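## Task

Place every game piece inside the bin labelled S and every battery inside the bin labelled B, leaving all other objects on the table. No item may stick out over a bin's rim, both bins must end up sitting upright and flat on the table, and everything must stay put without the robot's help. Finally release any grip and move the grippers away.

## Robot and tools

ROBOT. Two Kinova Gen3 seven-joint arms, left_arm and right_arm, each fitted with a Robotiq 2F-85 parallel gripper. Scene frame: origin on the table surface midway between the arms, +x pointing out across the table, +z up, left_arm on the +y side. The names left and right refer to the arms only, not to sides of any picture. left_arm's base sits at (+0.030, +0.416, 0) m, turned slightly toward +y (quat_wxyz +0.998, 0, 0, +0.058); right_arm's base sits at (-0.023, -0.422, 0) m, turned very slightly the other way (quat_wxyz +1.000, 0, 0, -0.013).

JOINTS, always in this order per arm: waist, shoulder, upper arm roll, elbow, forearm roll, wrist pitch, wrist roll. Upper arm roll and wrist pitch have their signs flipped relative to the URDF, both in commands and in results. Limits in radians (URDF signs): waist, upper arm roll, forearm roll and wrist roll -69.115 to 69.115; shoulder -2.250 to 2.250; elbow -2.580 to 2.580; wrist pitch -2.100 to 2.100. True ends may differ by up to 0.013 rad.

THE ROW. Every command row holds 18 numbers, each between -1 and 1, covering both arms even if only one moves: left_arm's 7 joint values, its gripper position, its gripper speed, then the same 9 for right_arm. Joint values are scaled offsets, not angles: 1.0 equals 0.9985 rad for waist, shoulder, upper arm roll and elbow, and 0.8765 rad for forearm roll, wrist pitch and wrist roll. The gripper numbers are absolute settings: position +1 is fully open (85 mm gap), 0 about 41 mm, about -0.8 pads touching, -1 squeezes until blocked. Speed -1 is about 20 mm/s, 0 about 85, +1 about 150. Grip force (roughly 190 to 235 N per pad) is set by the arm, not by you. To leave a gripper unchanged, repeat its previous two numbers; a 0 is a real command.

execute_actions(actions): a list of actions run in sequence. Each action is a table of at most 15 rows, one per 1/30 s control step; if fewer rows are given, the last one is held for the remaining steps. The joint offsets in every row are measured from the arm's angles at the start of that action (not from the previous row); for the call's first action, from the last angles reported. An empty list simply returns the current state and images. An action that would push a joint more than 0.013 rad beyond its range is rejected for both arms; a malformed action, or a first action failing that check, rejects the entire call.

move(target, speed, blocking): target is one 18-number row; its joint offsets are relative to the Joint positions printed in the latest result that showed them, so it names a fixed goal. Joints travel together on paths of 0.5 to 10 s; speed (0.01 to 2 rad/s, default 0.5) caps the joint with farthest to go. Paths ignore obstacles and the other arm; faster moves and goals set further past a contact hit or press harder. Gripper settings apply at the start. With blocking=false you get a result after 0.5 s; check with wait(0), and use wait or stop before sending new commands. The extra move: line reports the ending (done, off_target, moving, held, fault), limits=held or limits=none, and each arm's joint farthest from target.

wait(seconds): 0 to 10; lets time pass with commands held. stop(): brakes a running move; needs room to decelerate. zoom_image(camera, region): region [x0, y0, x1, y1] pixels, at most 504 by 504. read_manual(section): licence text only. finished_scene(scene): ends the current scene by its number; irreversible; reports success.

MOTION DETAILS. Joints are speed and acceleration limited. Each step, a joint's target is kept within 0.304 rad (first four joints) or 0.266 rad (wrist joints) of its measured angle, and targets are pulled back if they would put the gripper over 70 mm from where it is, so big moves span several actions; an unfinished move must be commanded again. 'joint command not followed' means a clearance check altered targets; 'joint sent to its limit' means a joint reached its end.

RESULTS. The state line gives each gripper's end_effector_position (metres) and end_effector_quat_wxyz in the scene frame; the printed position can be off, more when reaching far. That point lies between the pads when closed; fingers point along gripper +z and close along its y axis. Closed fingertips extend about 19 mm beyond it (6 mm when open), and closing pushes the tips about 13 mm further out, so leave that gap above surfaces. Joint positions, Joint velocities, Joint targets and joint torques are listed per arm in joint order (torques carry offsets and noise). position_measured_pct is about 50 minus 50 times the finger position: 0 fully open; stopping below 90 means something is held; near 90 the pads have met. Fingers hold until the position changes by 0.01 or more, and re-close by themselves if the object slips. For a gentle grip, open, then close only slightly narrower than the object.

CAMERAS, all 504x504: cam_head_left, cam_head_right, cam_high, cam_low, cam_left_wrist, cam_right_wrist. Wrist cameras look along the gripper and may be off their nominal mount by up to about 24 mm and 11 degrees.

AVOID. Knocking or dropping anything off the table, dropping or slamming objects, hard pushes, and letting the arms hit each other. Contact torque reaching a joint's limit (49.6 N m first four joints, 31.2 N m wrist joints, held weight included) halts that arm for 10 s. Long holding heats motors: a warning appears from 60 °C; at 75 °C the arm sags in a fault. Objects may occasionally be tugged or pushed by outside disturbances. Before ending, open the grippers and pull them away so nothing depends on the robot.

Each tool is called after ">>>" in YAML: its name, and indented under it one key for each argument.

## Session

>>> execute_actions:
  actions: []

Scene clock: 0.00 s.
left_arm: end_effector_position=(+0.2151, +0.4205, +0.3583) position_measured_pct=0.0 end_effector_quat_wxyz=(+0.498, +0.590, +0.596, -0.220) | right_arm: end_effector_position=(+0.5689, +0.0253, +0.2541) position_measured_pct=0.0 end_effector_quat_wxyz=(-0.265, +0.797, +0.360, +0.407)
Joint names: [waist, shoulder, upper arm roll, elbow, forearm roll, wrist pitch, wrist roll]
Joint positions: left_arm=[-0.506  0.194  0.846  2.187  0.542 -1.942  4.627] | right_arm=[-0.533  0.661  0.008  1.591 -1.72  -0.412  0.288]
Joint velocities: left_arm=[-0.     0.001  0.    -0.     0.    -0.    -0.002] | right_arm=[-0.     0.     0.    -0.     0.001 -0.    -0.   ]
Joint torques (N m, as the joint torque sensors report them, + toward a larger Joint positions number): no reading
Motor temperatures (°C, as the motors report them): left_arm=[26 33 29 28 31 33 34] | right_arm=[31 28 27 29 37 38 32]
Joint targets: left_arm=[-0.506 0.194 0.846 2.187 0.542 -1.942 4.627] | right_arm=[-0.533 0.661 0.008 1.591 -1.720 -0.412 0.288]

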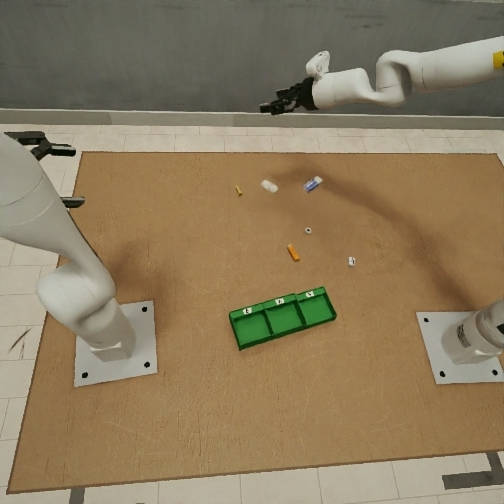

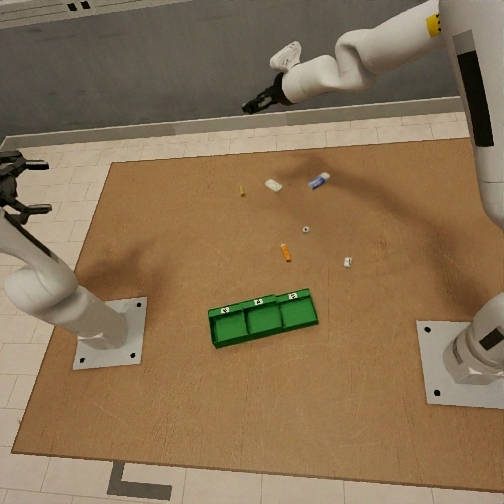

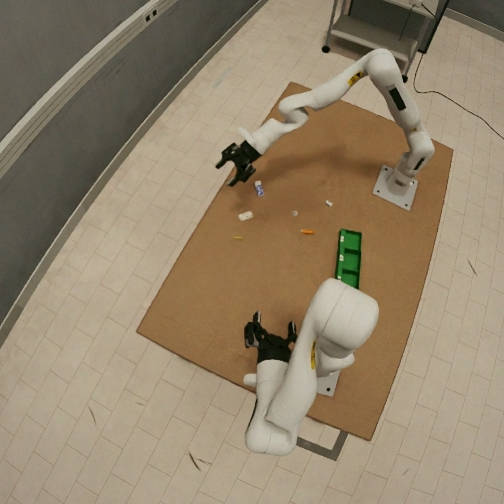

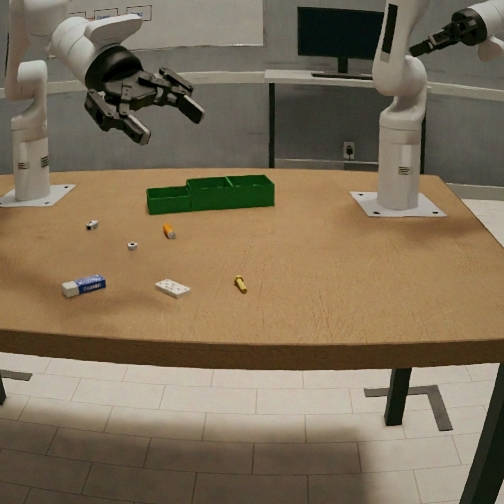

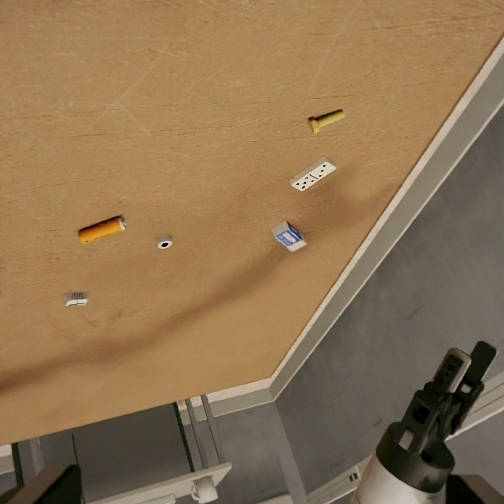

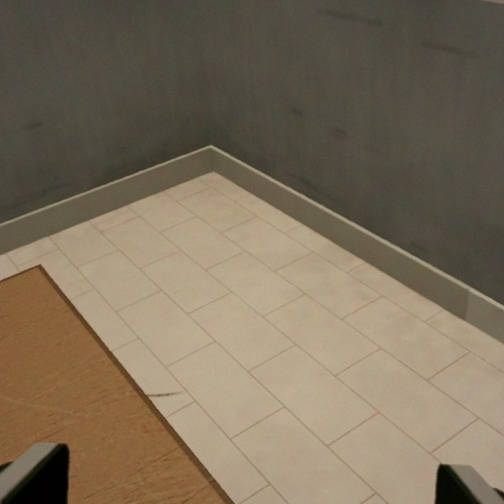

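>>> zoom_image:
  camera: "cam_head_left"
  region: [215,165,375,355]

>>> zoom_image:
  camera: "cam_low"
  region: [50,165,290,310]

Region (215, 165, 375, 355) of cam_head_left's 504x504 image, scaled by 2.653, with more detail than that image has; it fills the left 424 columns of this view, and the rest is white.

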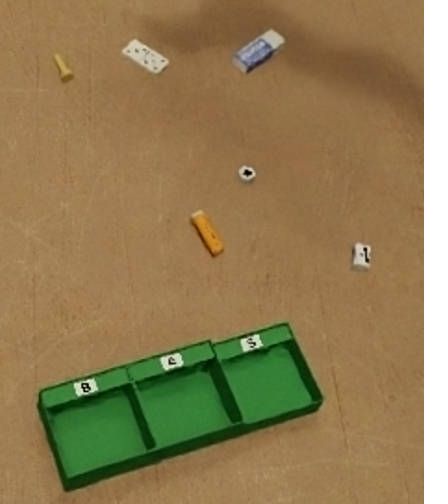

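Region (50, 165, 290, 310) of cam_low's 504x504 image, scaled by 2.100, with more detail than that image has; it fills the top 304 rows of this view, and the rest is white.

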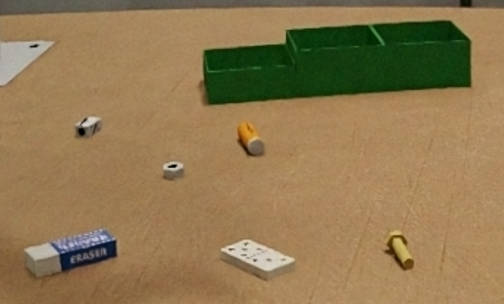

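>>> move:
  target: [0.85,0,-0.847,-0.575,-0.618,0.63,-0.87,1,0,0.95,-0.3,0,0,0,0,0,1,0]
  speed: 1.0

>>> move:
  target: [0.838,0.432,0,0,0,0.56,-0.87,0.5,0,0.5,0,0,0,0,0,0,1,0]
  speed: 1.0

Scene clock: 18.40 s.
left_arm: end_effector_position=(+0.3849, +0.3084, +0.3133) position_measured_pct=0.0 end_effector_quat_wxyz=(+0.009, +0.859, -0.511, -0.026) | right_arm: end_effector_position=(+0.6637, -0.6321, +0.4722) position_measured_pct=0.0 end_effector_quat_wxyz=(+0.000, +0.802, -0.006, +0.598)
Joint names: [waist, shoulder, upper arm roll, elbow, forearm roll, wrist pitch, wrist roll]
Joint positions: left_arm=[ 0.343  0.194  0.     1.613  0.001 -1.389  3.864] | right_arm=[ 0.416  0.361  0.008  1.591 -1.72  -0.412  0.288]
Joint velocities: left_arm=[-0.001 -0.    -0.001 -0.     0.    -0.     0.002] | right_arm=[ 0.001 -0.001  0.     0.     0.001 -0.001 -0.   ]
Joint torques (N m, as the joint torque sensors report them, + toward a larger Joint positions number): left_arm=[  0.13 -12.81  -0.18  -8.07  -0.16  -0.3   -0.26] | right_arm=[  0.   -19.1    0.61 -10.18  -1.1   -0.98  -0.42]
Motor temperatures (°C, as the motors report them): left_arm=[26 33 29 28 31 33 34] | right_arm=[31 28 27 29 37 38 32]
Joint targets: left_arm=[0.343 0.194 0.000 1.613 0.001 -1.389 3.864] | right_arm=[0.416 0.361 0.008 1.591 -1.720 -0.412 0.288]
move: done; limits=none; left_arm: farthest joint: the waist, 0.000 radians from its target (0.849 radians at the start); right_arm: farthest joint: the waist, 0.000 radians from its target (0.948 radians at the start)

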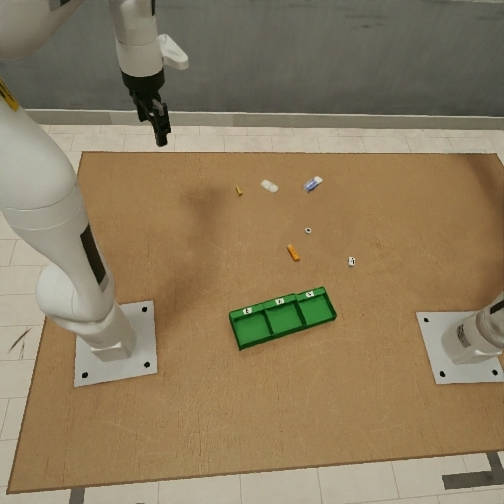

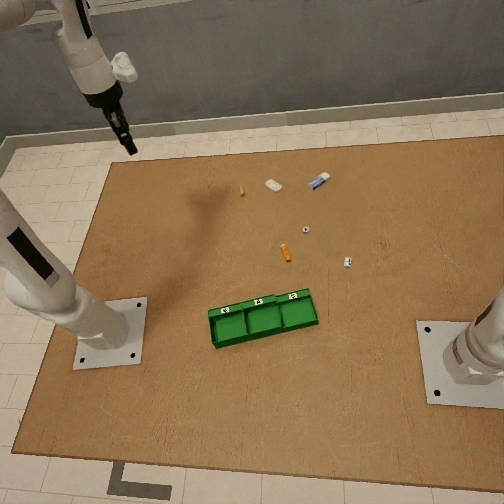

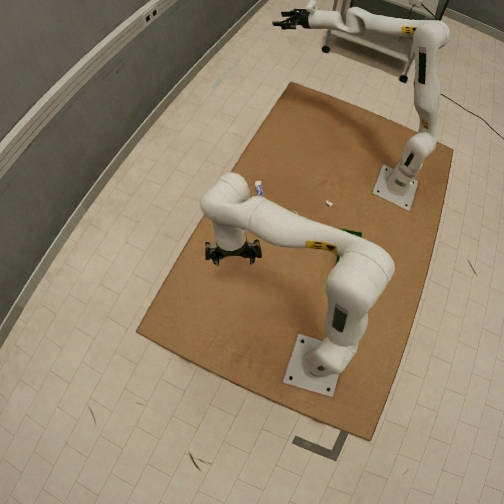

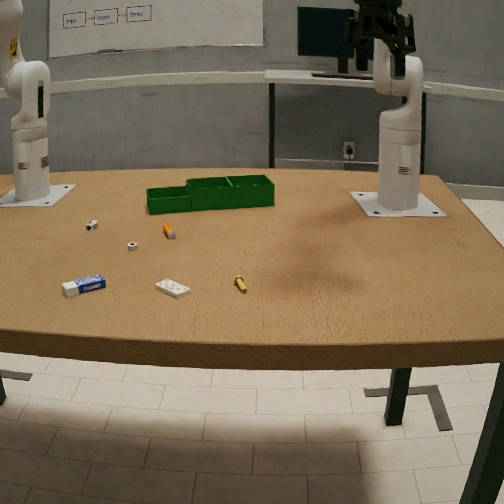

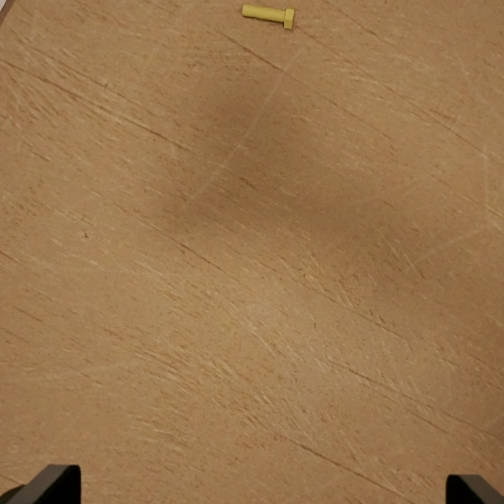

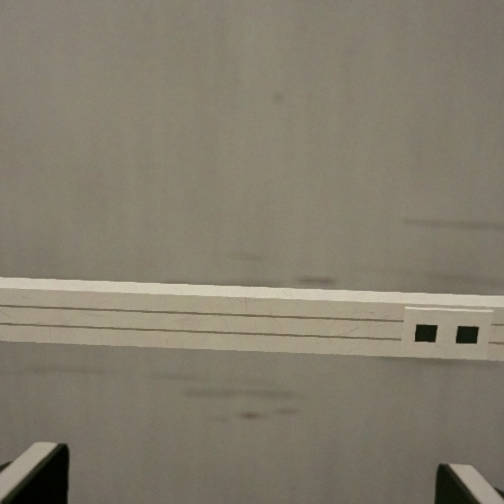

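Scene clock: 20.13 s.
left_arm: end_effector_position=(+0.2489, -0.0286, +0.1201) position_measured_pct=25.0 end_effector_quat_wxyz=(+0.000, -0.232, +0.973, -0.002) | right_arm: end_effector_position=(+0.4791, -0.9354, +0.4722) position_measured_pct=0.0 end_effector_quat_wxyz=(+0.148, +0.775, -0.203, +0.579)
Joint names: [waist, shoulder, upper arm roll, elbow, forearm roll, wrist pitch, wrist roll]
Joint positions: left_arm=[ 1.179  0.625  0.     1.613  0.001 -0.899  3.102] | right_arm=[ 0.915  0.361  0.008  1.591 -1.72  -0.412  0.288]
Joint velocities: left_arm=[ 0.003 -0.001 -0.    -0.001 -0.     0.     0.   ] | right_arm=[ 0.001  0.001 -0.    -0.     0.     0.001 -0.   ]
Joint torques (N m, as the joint torque sensors report them, + toward a larger Joint positions number): left_arm=[  0.17 -18.74  -0.23  -6.49  -0.13  -0.16  -0.2 ] | right_arm=[  0.18 -19.07   0.68 -10.21  -1.03  -1.    -0.41]
Motor temperatures (°C, as the motors report them): left_arm=[26 33 29 28 31 33 34] | right_arm=[31 28 27 29 37 38 32]
Joint targets: left_arm=[1.179 0.626 0.000 1.613 0.001 -0.899 3.102] | right_arm=[0.915 0.361 0.008 1.591 -1.720 -0.412 0.288]
move: done; limits=none; left_arm: farthest joint: the waist, 0.001 radians from its target (0.837 radians at the start); right_arm: farthest joint: the waist, 0.000 radians from its target (0.500 radians at the start)

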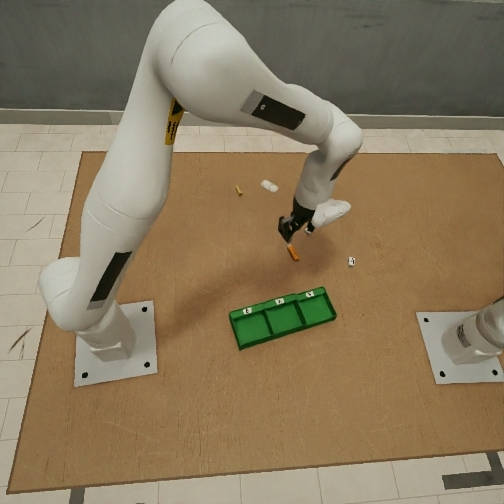

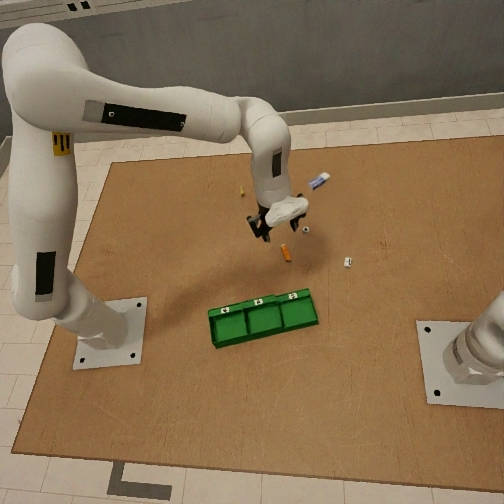

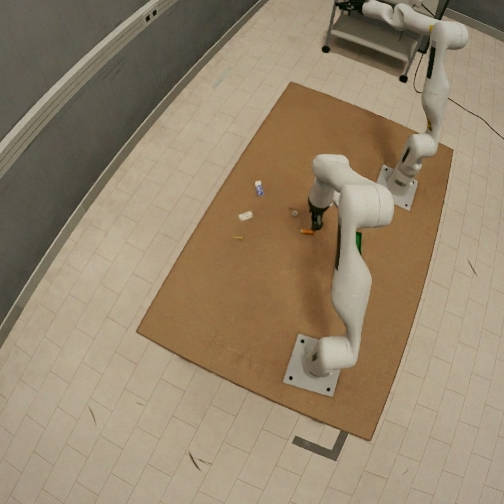

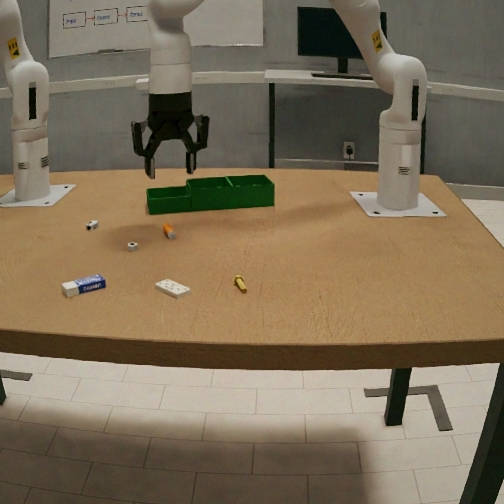

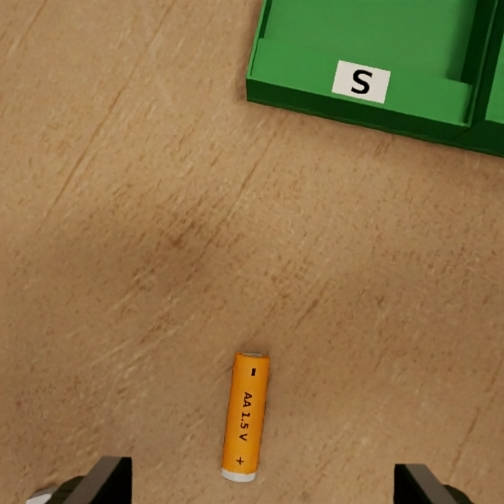

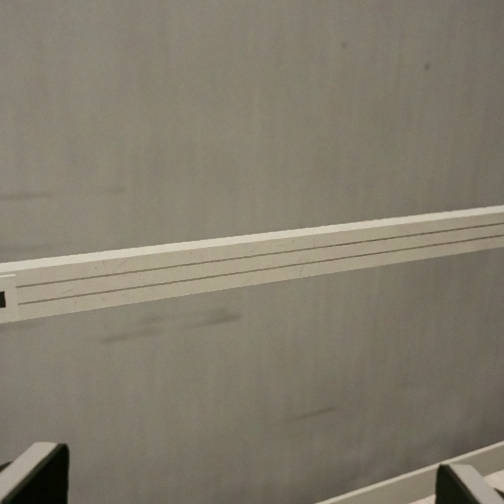

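>>> move:
  target: [0,0.179,0,0.04,0,0.245,-0.125,0.3,0,0,0,0,0,0,0,0,1,0]
  speed: 0.4

Scene clock: 28.73 s.
left_arm: end_effector_position=(+0.2526, -0.0351, +0.0220) position_measured_pct=34.9 end_effector_quat_wxyz=(+0.000, -0.179, +0.984, -0.001) | right_arm: end_effector_position=(+0.4791, -0.9354, +0.4722) position_measured_pct=0.0 end_effector_quat_wxyz=(+0.148, +0.775, -0.203, +0.579)
Joint names: [waist, shoulder, upper arm roll, elbow, forearm roll, wrist pitch, wrist roll]
Joint positions: left_arm=[ 1.179  0.804  0.     1.653  0.001 -0.684  2.992] | right_arm=[ 0.915  0.361  0.008  1.591 -1.72  -0.412  0.288]
Joint velocities: left_arm=[ 0.     0.    -0.001 -0.001  0.001 -0.     0.002] | right_arm=[ 0.001  0.001  0.    -0.001 -0.    -0.001  0.   ]
Joint torques (N m, as the joint torque sensors report them, + toward a larger Joint positions number): left_arm=[  0.18 -20.62  -0.36  -5.14  -0.16  -0.28  -0.24] | right_arm=[  0.13 -19.16   0.8  -10.32  -1.17  -0.93  -0.46]
Motor temperatures (°C, as the motors report them): left_arm=[26 33 29 28 31 33 34] | right_arm=[31 28 27 29 37 38 32]
Joint targets: left_arm=[1.179 0.804 0.000 1.653 0.001 -0.684 2.992] | right_arm=[0.915 0.361 0.008 1.591 -1.720 -0.412 0.288]
move: done; limits=none; left_arm: farthest joint: the waist, 0.000 radians from its target (0.000 radians at the start); right_arm: farthest joint: the waist, 0.000 radians from its target (0.000 radians at the start)

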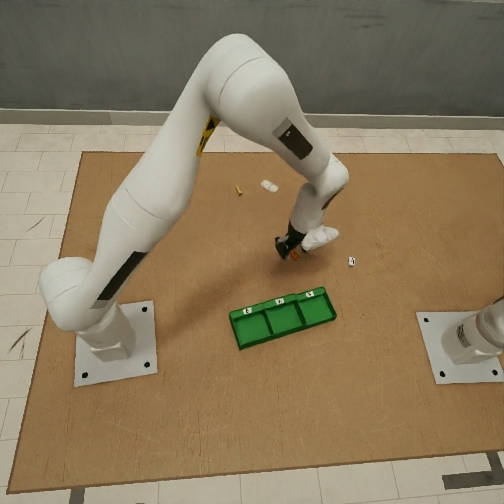

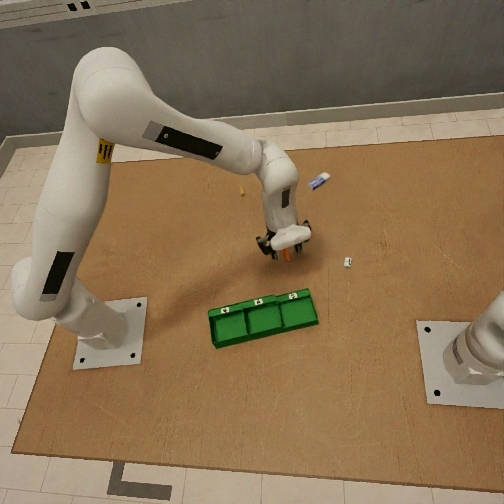

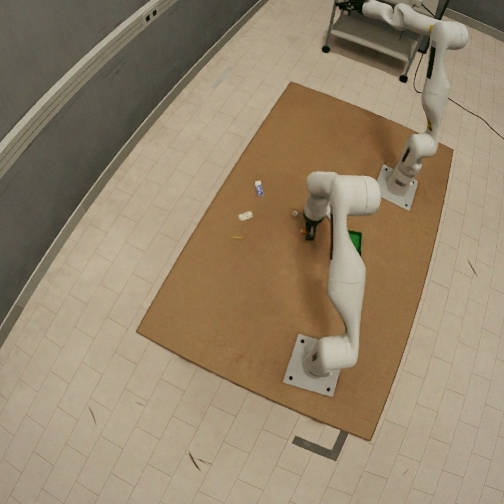

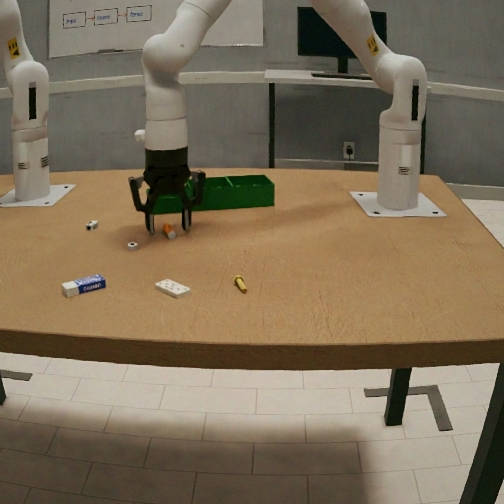

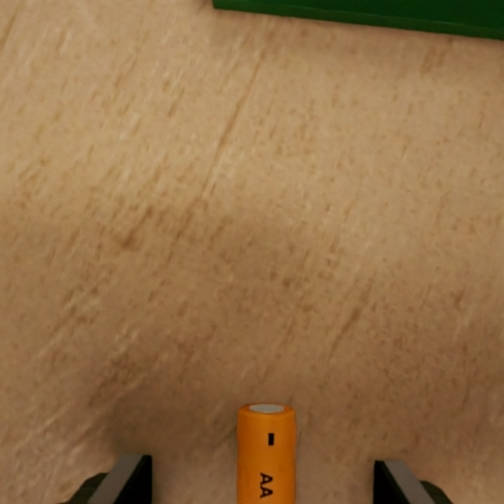

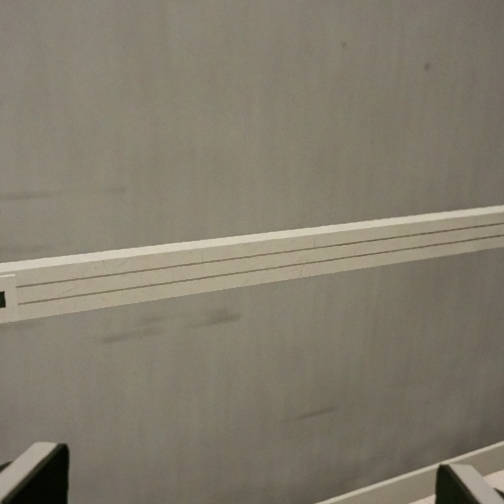

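>>> move:
  target: [0,0,0,0,0,0,0,-1,0.5,0,0,0,0,0,0,0,1,0]

>>> move:
  target: [0,-0.2,0,0,0,-0.23,-0.45,-1,0.5,0,0,0,0,0,0,0,1,0]
  speed: 0.7

>>> move:
  target: [0.441,-0.272,0,0.516,0,0.28,-0.92,-1,0.5,0,0,0,0,0,0,0,1,0]
  speed: 0.9

Scene clock: 36.77 s.
left_arm: end_effector_position=(+0.2527, -0.0354, +0.0224) position_measured_pct=81.0 end_effector_quat_wxyz=(+0.000, -0.179, +0.984, -0.001) | right_arm: end_effector_position=(+0.4791, -0.9354, +0.4722) position_measured_pct=0.0 end_effector_quat_wxyz=(+0.148, +0.775, -0.203, +0.579)
Joint names: [waist, shoulder, upper arm roll, elbow, forearm roll, wrist pitch, wrist roll]
Joint positions: left_arm=[ 1.179  0.803  0.     1.652  0.001 -0.684  2.992] | right_arm=[ 0.915  0.361  0.008  1.591 -1.72  -0.412  0.288]
Joint velocities: left_arm=[-0.     0.001  0.001  0.    -0.001 -0.     0.001] | right_arm=[ 0.001  0.    -0.    -0.    -0.    -0.    -0.   ]
Joint torques (N m, as the joint torque sensors report them, + toward a larger Joint positions number): left_arm=[  0.07 -19.86  -0.37  -4.97  -0.22  -0.11  -0.3 ] | right_arm=[  0.06 -19.15   0.7  -10.26  -1.03  -0.96  -0.47]
Motor temperatures (°C, as the motors report them): left_arm=[26 34 29 28 31 33 34] | right_arm=[31 28 27 29 37 38 32]
Joint targets: left_arm=[1.179 0.804 0.000 1.653 0.001 -0.684 2.992] | right_arm=[0.915 0.361 0.008 1.591 -1.720 -0.412 0.288]
move: done; limits=none; left_arm: farthest joint: the shoulder, 0.001 radians from its target (0.000 radians at the start); right_arm: farthest joint: the waist, 0.000 radians from its target (0.000 radians at the start)

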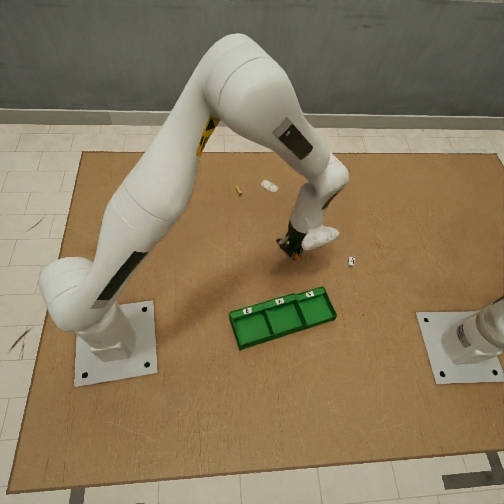

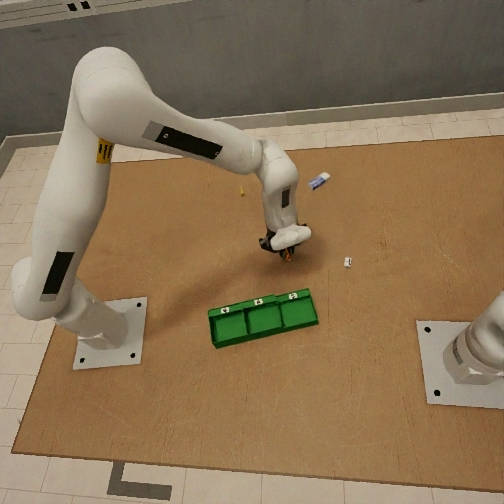

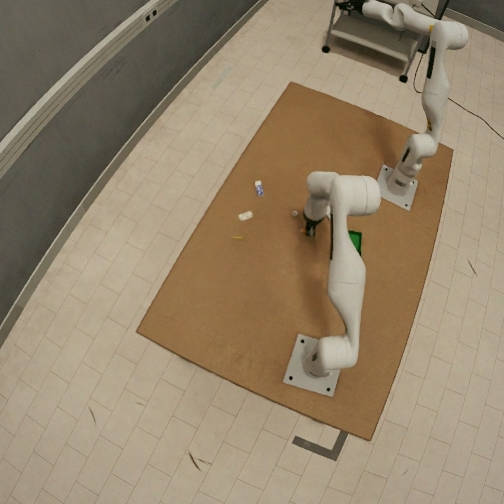

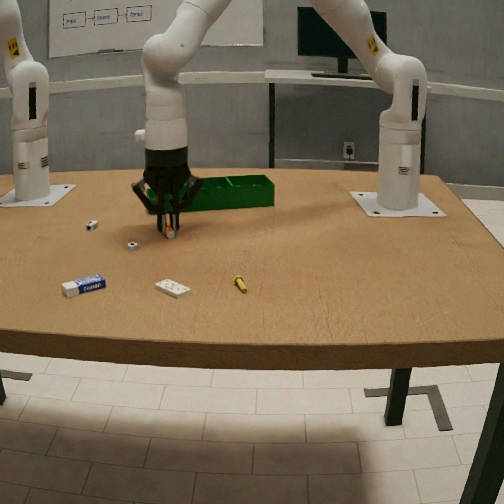

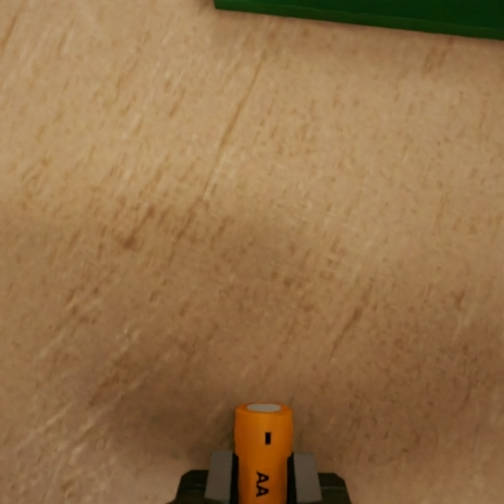

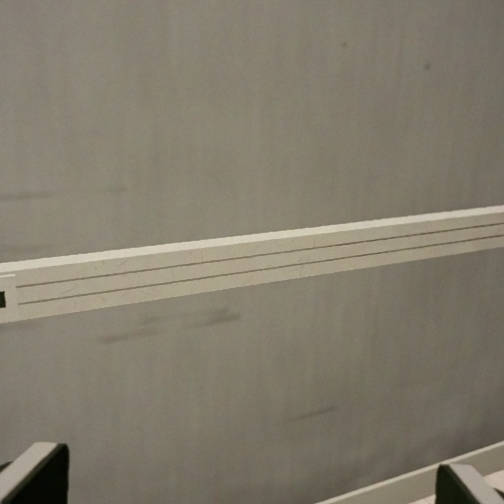

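Scene clock: 37.90 s.
left_arm: end_effector_position=(+0.2428, -0.0177, +0.1209) position_measured_pct=81.0 end_effector_quat_wxyz=(-0.000, +0.018, +1.000, -0.000) | right_arm: end_effector_position=(+0.4791, -0.9354, +0.4722) position_measured_pct=0.0 end_effector_quat_wxyz=(+0.148, +0.775, -0.203, +0.579)
Joint names: [waist, shoulder, upper arm roll, elbow, forearm roll, wrist pitch, wrist roll]
Joint positions: left_arm=[ 1.179  0.604  0.     1.652  0.001 -0.886  2.598] | right_arm=[ 0.915  0.361  0.008  1.591 -1.72  -0.412  0.288]
Joint velocities: left_arm=[ 0.001 -0.004 -0.     0.     0.002 -0.001  0.001] | right_arm=[-0.001  0.001 -0.     0.     0.002 -0.002  0.   ]
Joint torques (N m, as the joint torque sensors report them, + toward a larger Joint positions number): left_arm=[  0.23 -18.37  -0.34  -6.3   -0.12  -0.21  -0.27] | right_arm=[  0.23 -19.01   0.65 -10.33  -1.04  -1.01  -0.4 ]
Motor temperatures (°C, as the motors report them): left_arm=[26 34 29 28 31 33 34] | right_arm=[31 28 27 29 37 38 32]
Joint targets: left_arm=[1.179 0.604 0.000 1.652 0.001 -0.886 2.598] | right_arm=[0.915 0.361 0.008 1.591 -1.720 -0.412 0.288]
move: done; limits=none; left_arm: farthest joint: the shoulder, 0.001 radians from its target (0.200 radians at the start); right_arm: farthest joint: the waist, 0.000 radians from its target (0.000 radians at the start)

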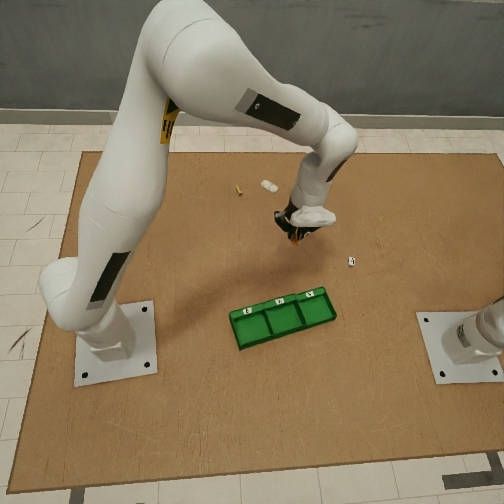

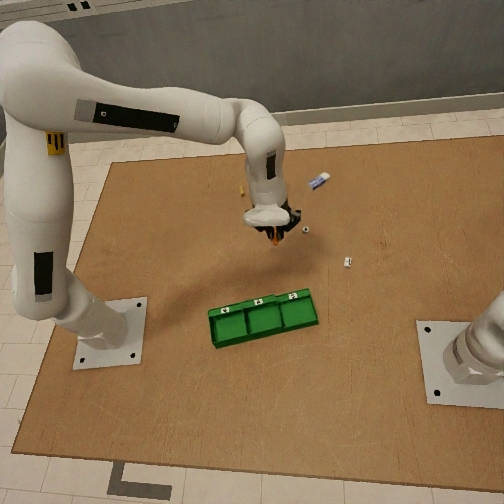

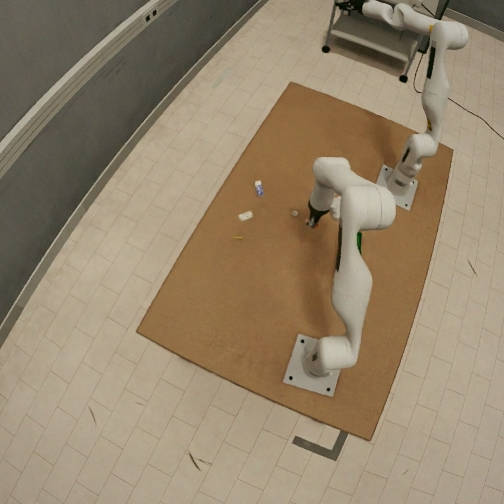

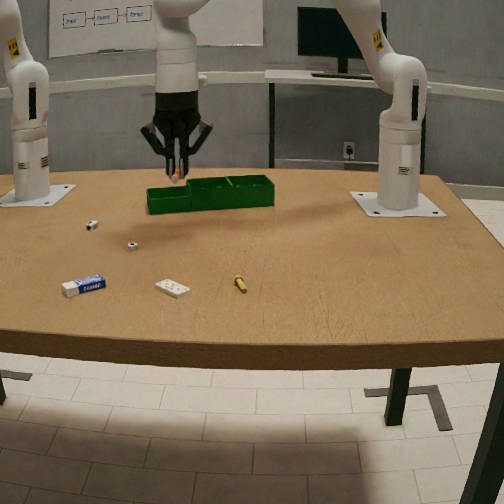

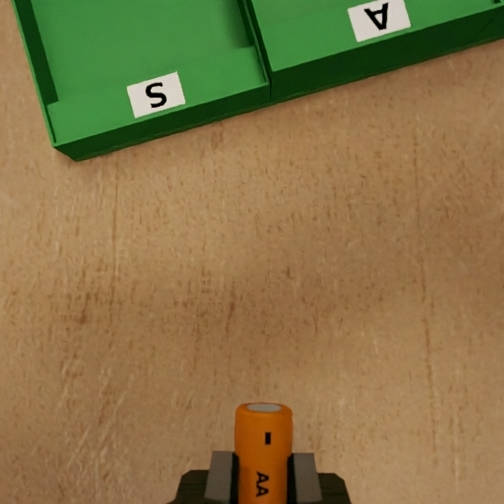

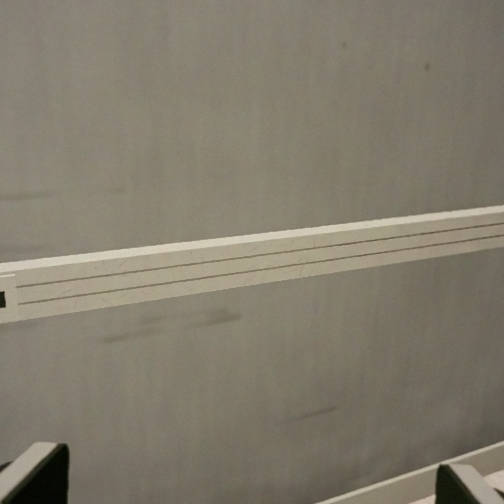

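Scene clock: 39.47 s.
left_arm: end_effector_position=(+0.0273, +0.0890, +0.1194) position_measured_pct=81.0 end_effector_quat_wxyz=(+0.000, +0.598, +0.802, -0.001) | right_arm: end_effector_position=(+0.4791, -0.9354, +0.4722) position_measured_pct=0.0 end_effector_quat_wxyz=(+0.148, +0.775, -0.203, +0.579)
Joint names: [waist, shoulder, upper arm roll, elbow, forearm roll, wrist pitch, wrist roll]
Joint positions: left_arm=[ 1.619  0.332  0.     2.168  0.001 -0.64   1.791] | right_arm=[ 0.915  0.361  0.008  1.591 -1.72  -0.412  0.288]
Joint velocities: left_arm=[ 0.003 -0.003 -0.     0.001  0.001 -0.001 -0.002] | right_arm=[ 0.001 -0.001 -0.     0.     0.     0.001  0.   ]
Joint torques (N m, as the joint torque sensors report them, + toward a larger Joint positions number): left_arm=[  0.31 -12.25  -0.14  -4.9   -0.17  -0.26  -0.27] | right_arm=[  0.08 -19.02   0.57 -10.34  -1.07  -0.99  -0.37]
Motor temperatures (°C, as the motors report them): left_arm=[26 34 29 28 31 33 34] | right_arm=[31 28 27 29 37 38 32]
Joint targets: left_arm=[1.619 0.332 0.000 2.168 0.001 -0.640 1.791] | right_arm=[0.915 0.361 0.008 1.591 -1.720 -0.412 0.288]
move: done; limits=none; left_arm: farthest joint: the waist, 0.000 radians from its target (0.440 radians at the start); right_arm: farthest joint: the waist, 0.000 radians from its target (0.000 radians at the start)

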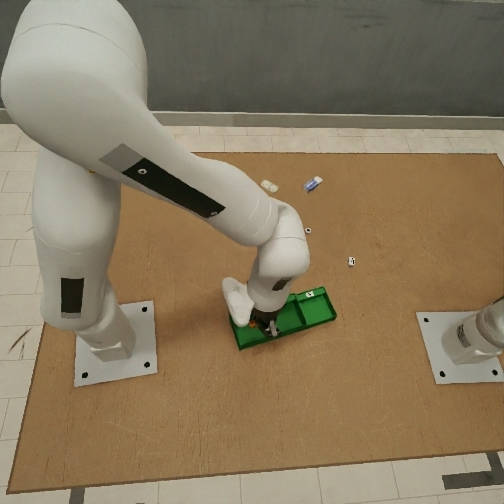

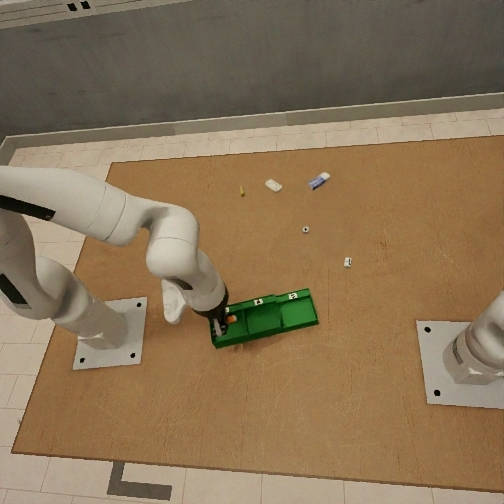

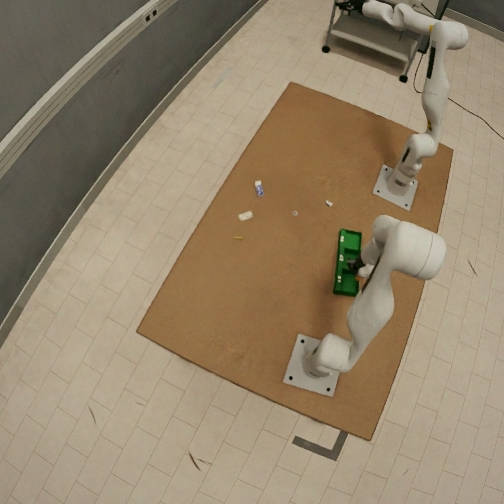

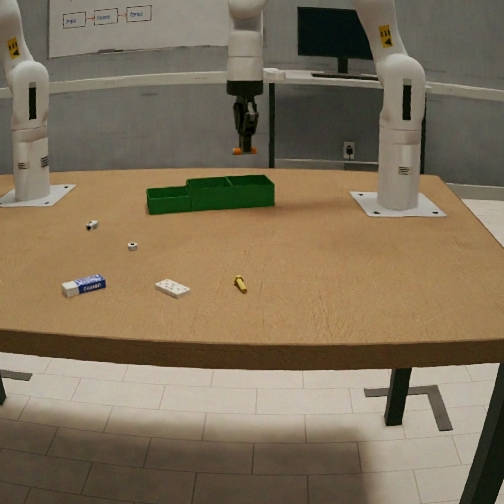

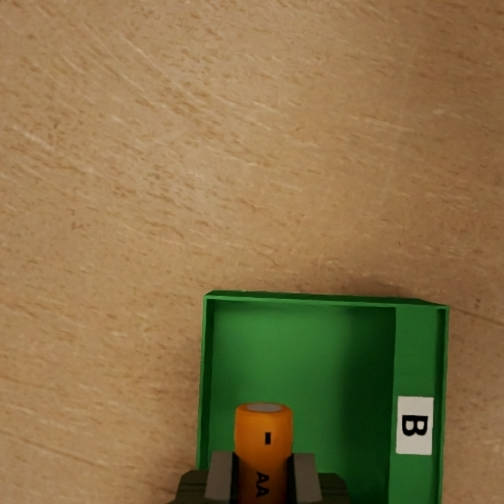

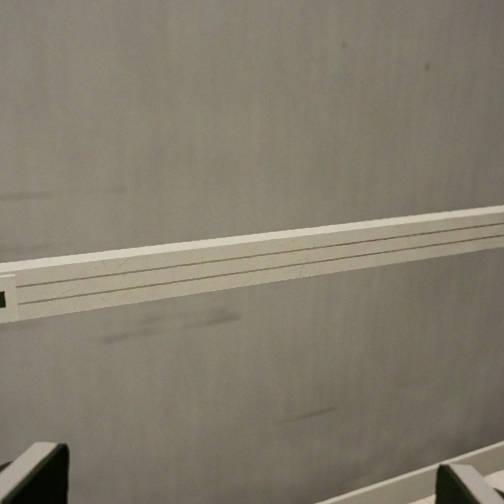

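>>> move:
  target: [-0.03,0.11,0,0.075,0,0.21,-0.034,-1,0.5,0,0,0,0,0,0,0,1,0]
  speed: 0.3

Scene clock: 45.87 s.
left_arm: end_effector_position=(+0.0365, +0.0959, +0.0717) position_measured_pct=81.0 end_effector_quat_wxyz=(+0.000, +0.598, +0.802, -0.000) | right_arm: end_effector_position=(+0.4791, -0.9354, +0.4722) position_measured_pct=0.0 end_effector_quat_wxyz=(+0.148, +0.775, -0.203, +0.579)
Joint names: [waist, shoulder, upper arm roll, elbow, forearm roll, wrist pitch, wrist roll]
Joint positions: left_arm=[ 1.589  0.442  0.     2.242  0.001 -0.456  1.762] | right_arm=[ 0.915  0.361  0.008  1.591 -1.72  -0.412  0.288]
Joint velocities: left_arm=[-0.     0.005 -0.     0.    -0.001  0.001 -0.   ] | right_arm=[ 0.    -0.001 -0.     0.    -0.001  0.001  0.   ]
Joint torques (N m, as the joint torque sensors report them, + toward a larger Joint positions number): left_arm=[  0.34 -12.74  -0.31  -3.37  -0.18  -0.12  -0.26] | right_arm=[  0.02 -19.05   0.64 -10.18  -1.1   -0.87  -0.39]
Motor temperatures (°C, as the motors report them): left_arm=[26 34 29 28 31 33 34] | right_arm=[31 28 27 29 37 38 32]
Joint targets: left_arm=[1.589 0.442 0.000 2.242 0.001 -0.456 1.762] | right_arm=[0.915 0.361 0.008 1.591 -1.720 -0.412 0.288]
move: done; limits=none; left_arm: farthest joint: the waist, 0.000 radians from its target (0.030 radians at the start); right_arm: farthest joint: the waist, 0.000 radians from its target (0.000 radians at the start)

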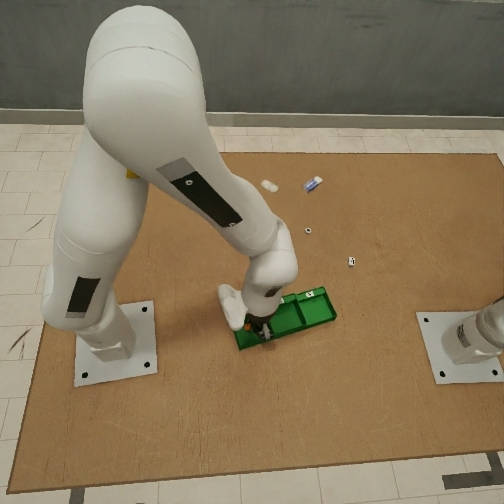

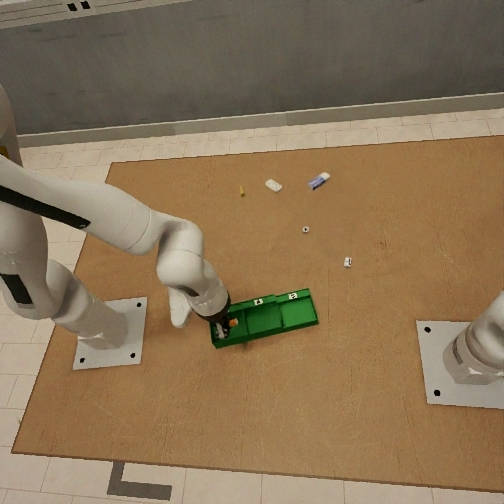

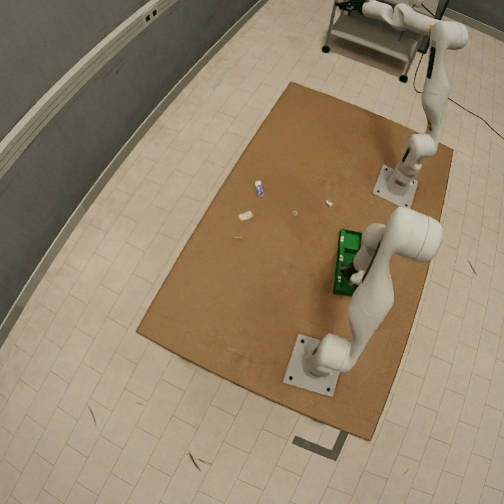

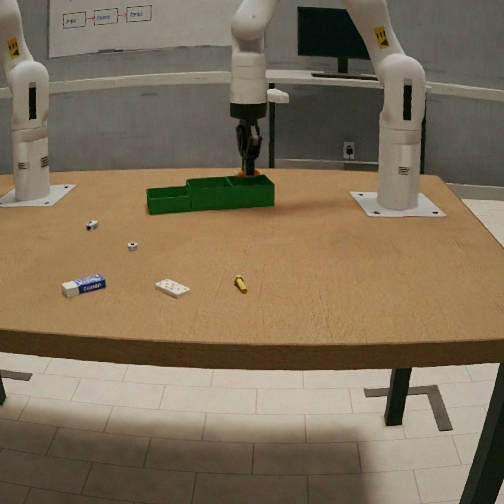

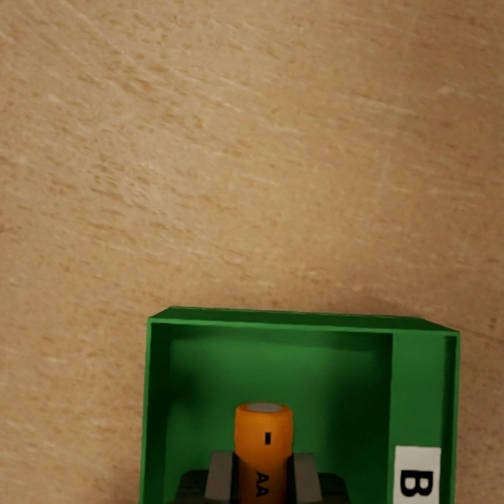

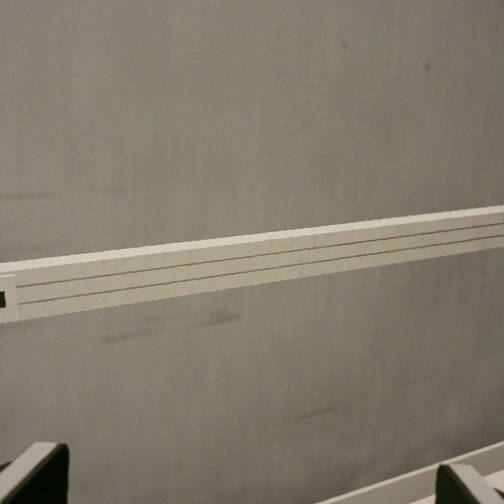

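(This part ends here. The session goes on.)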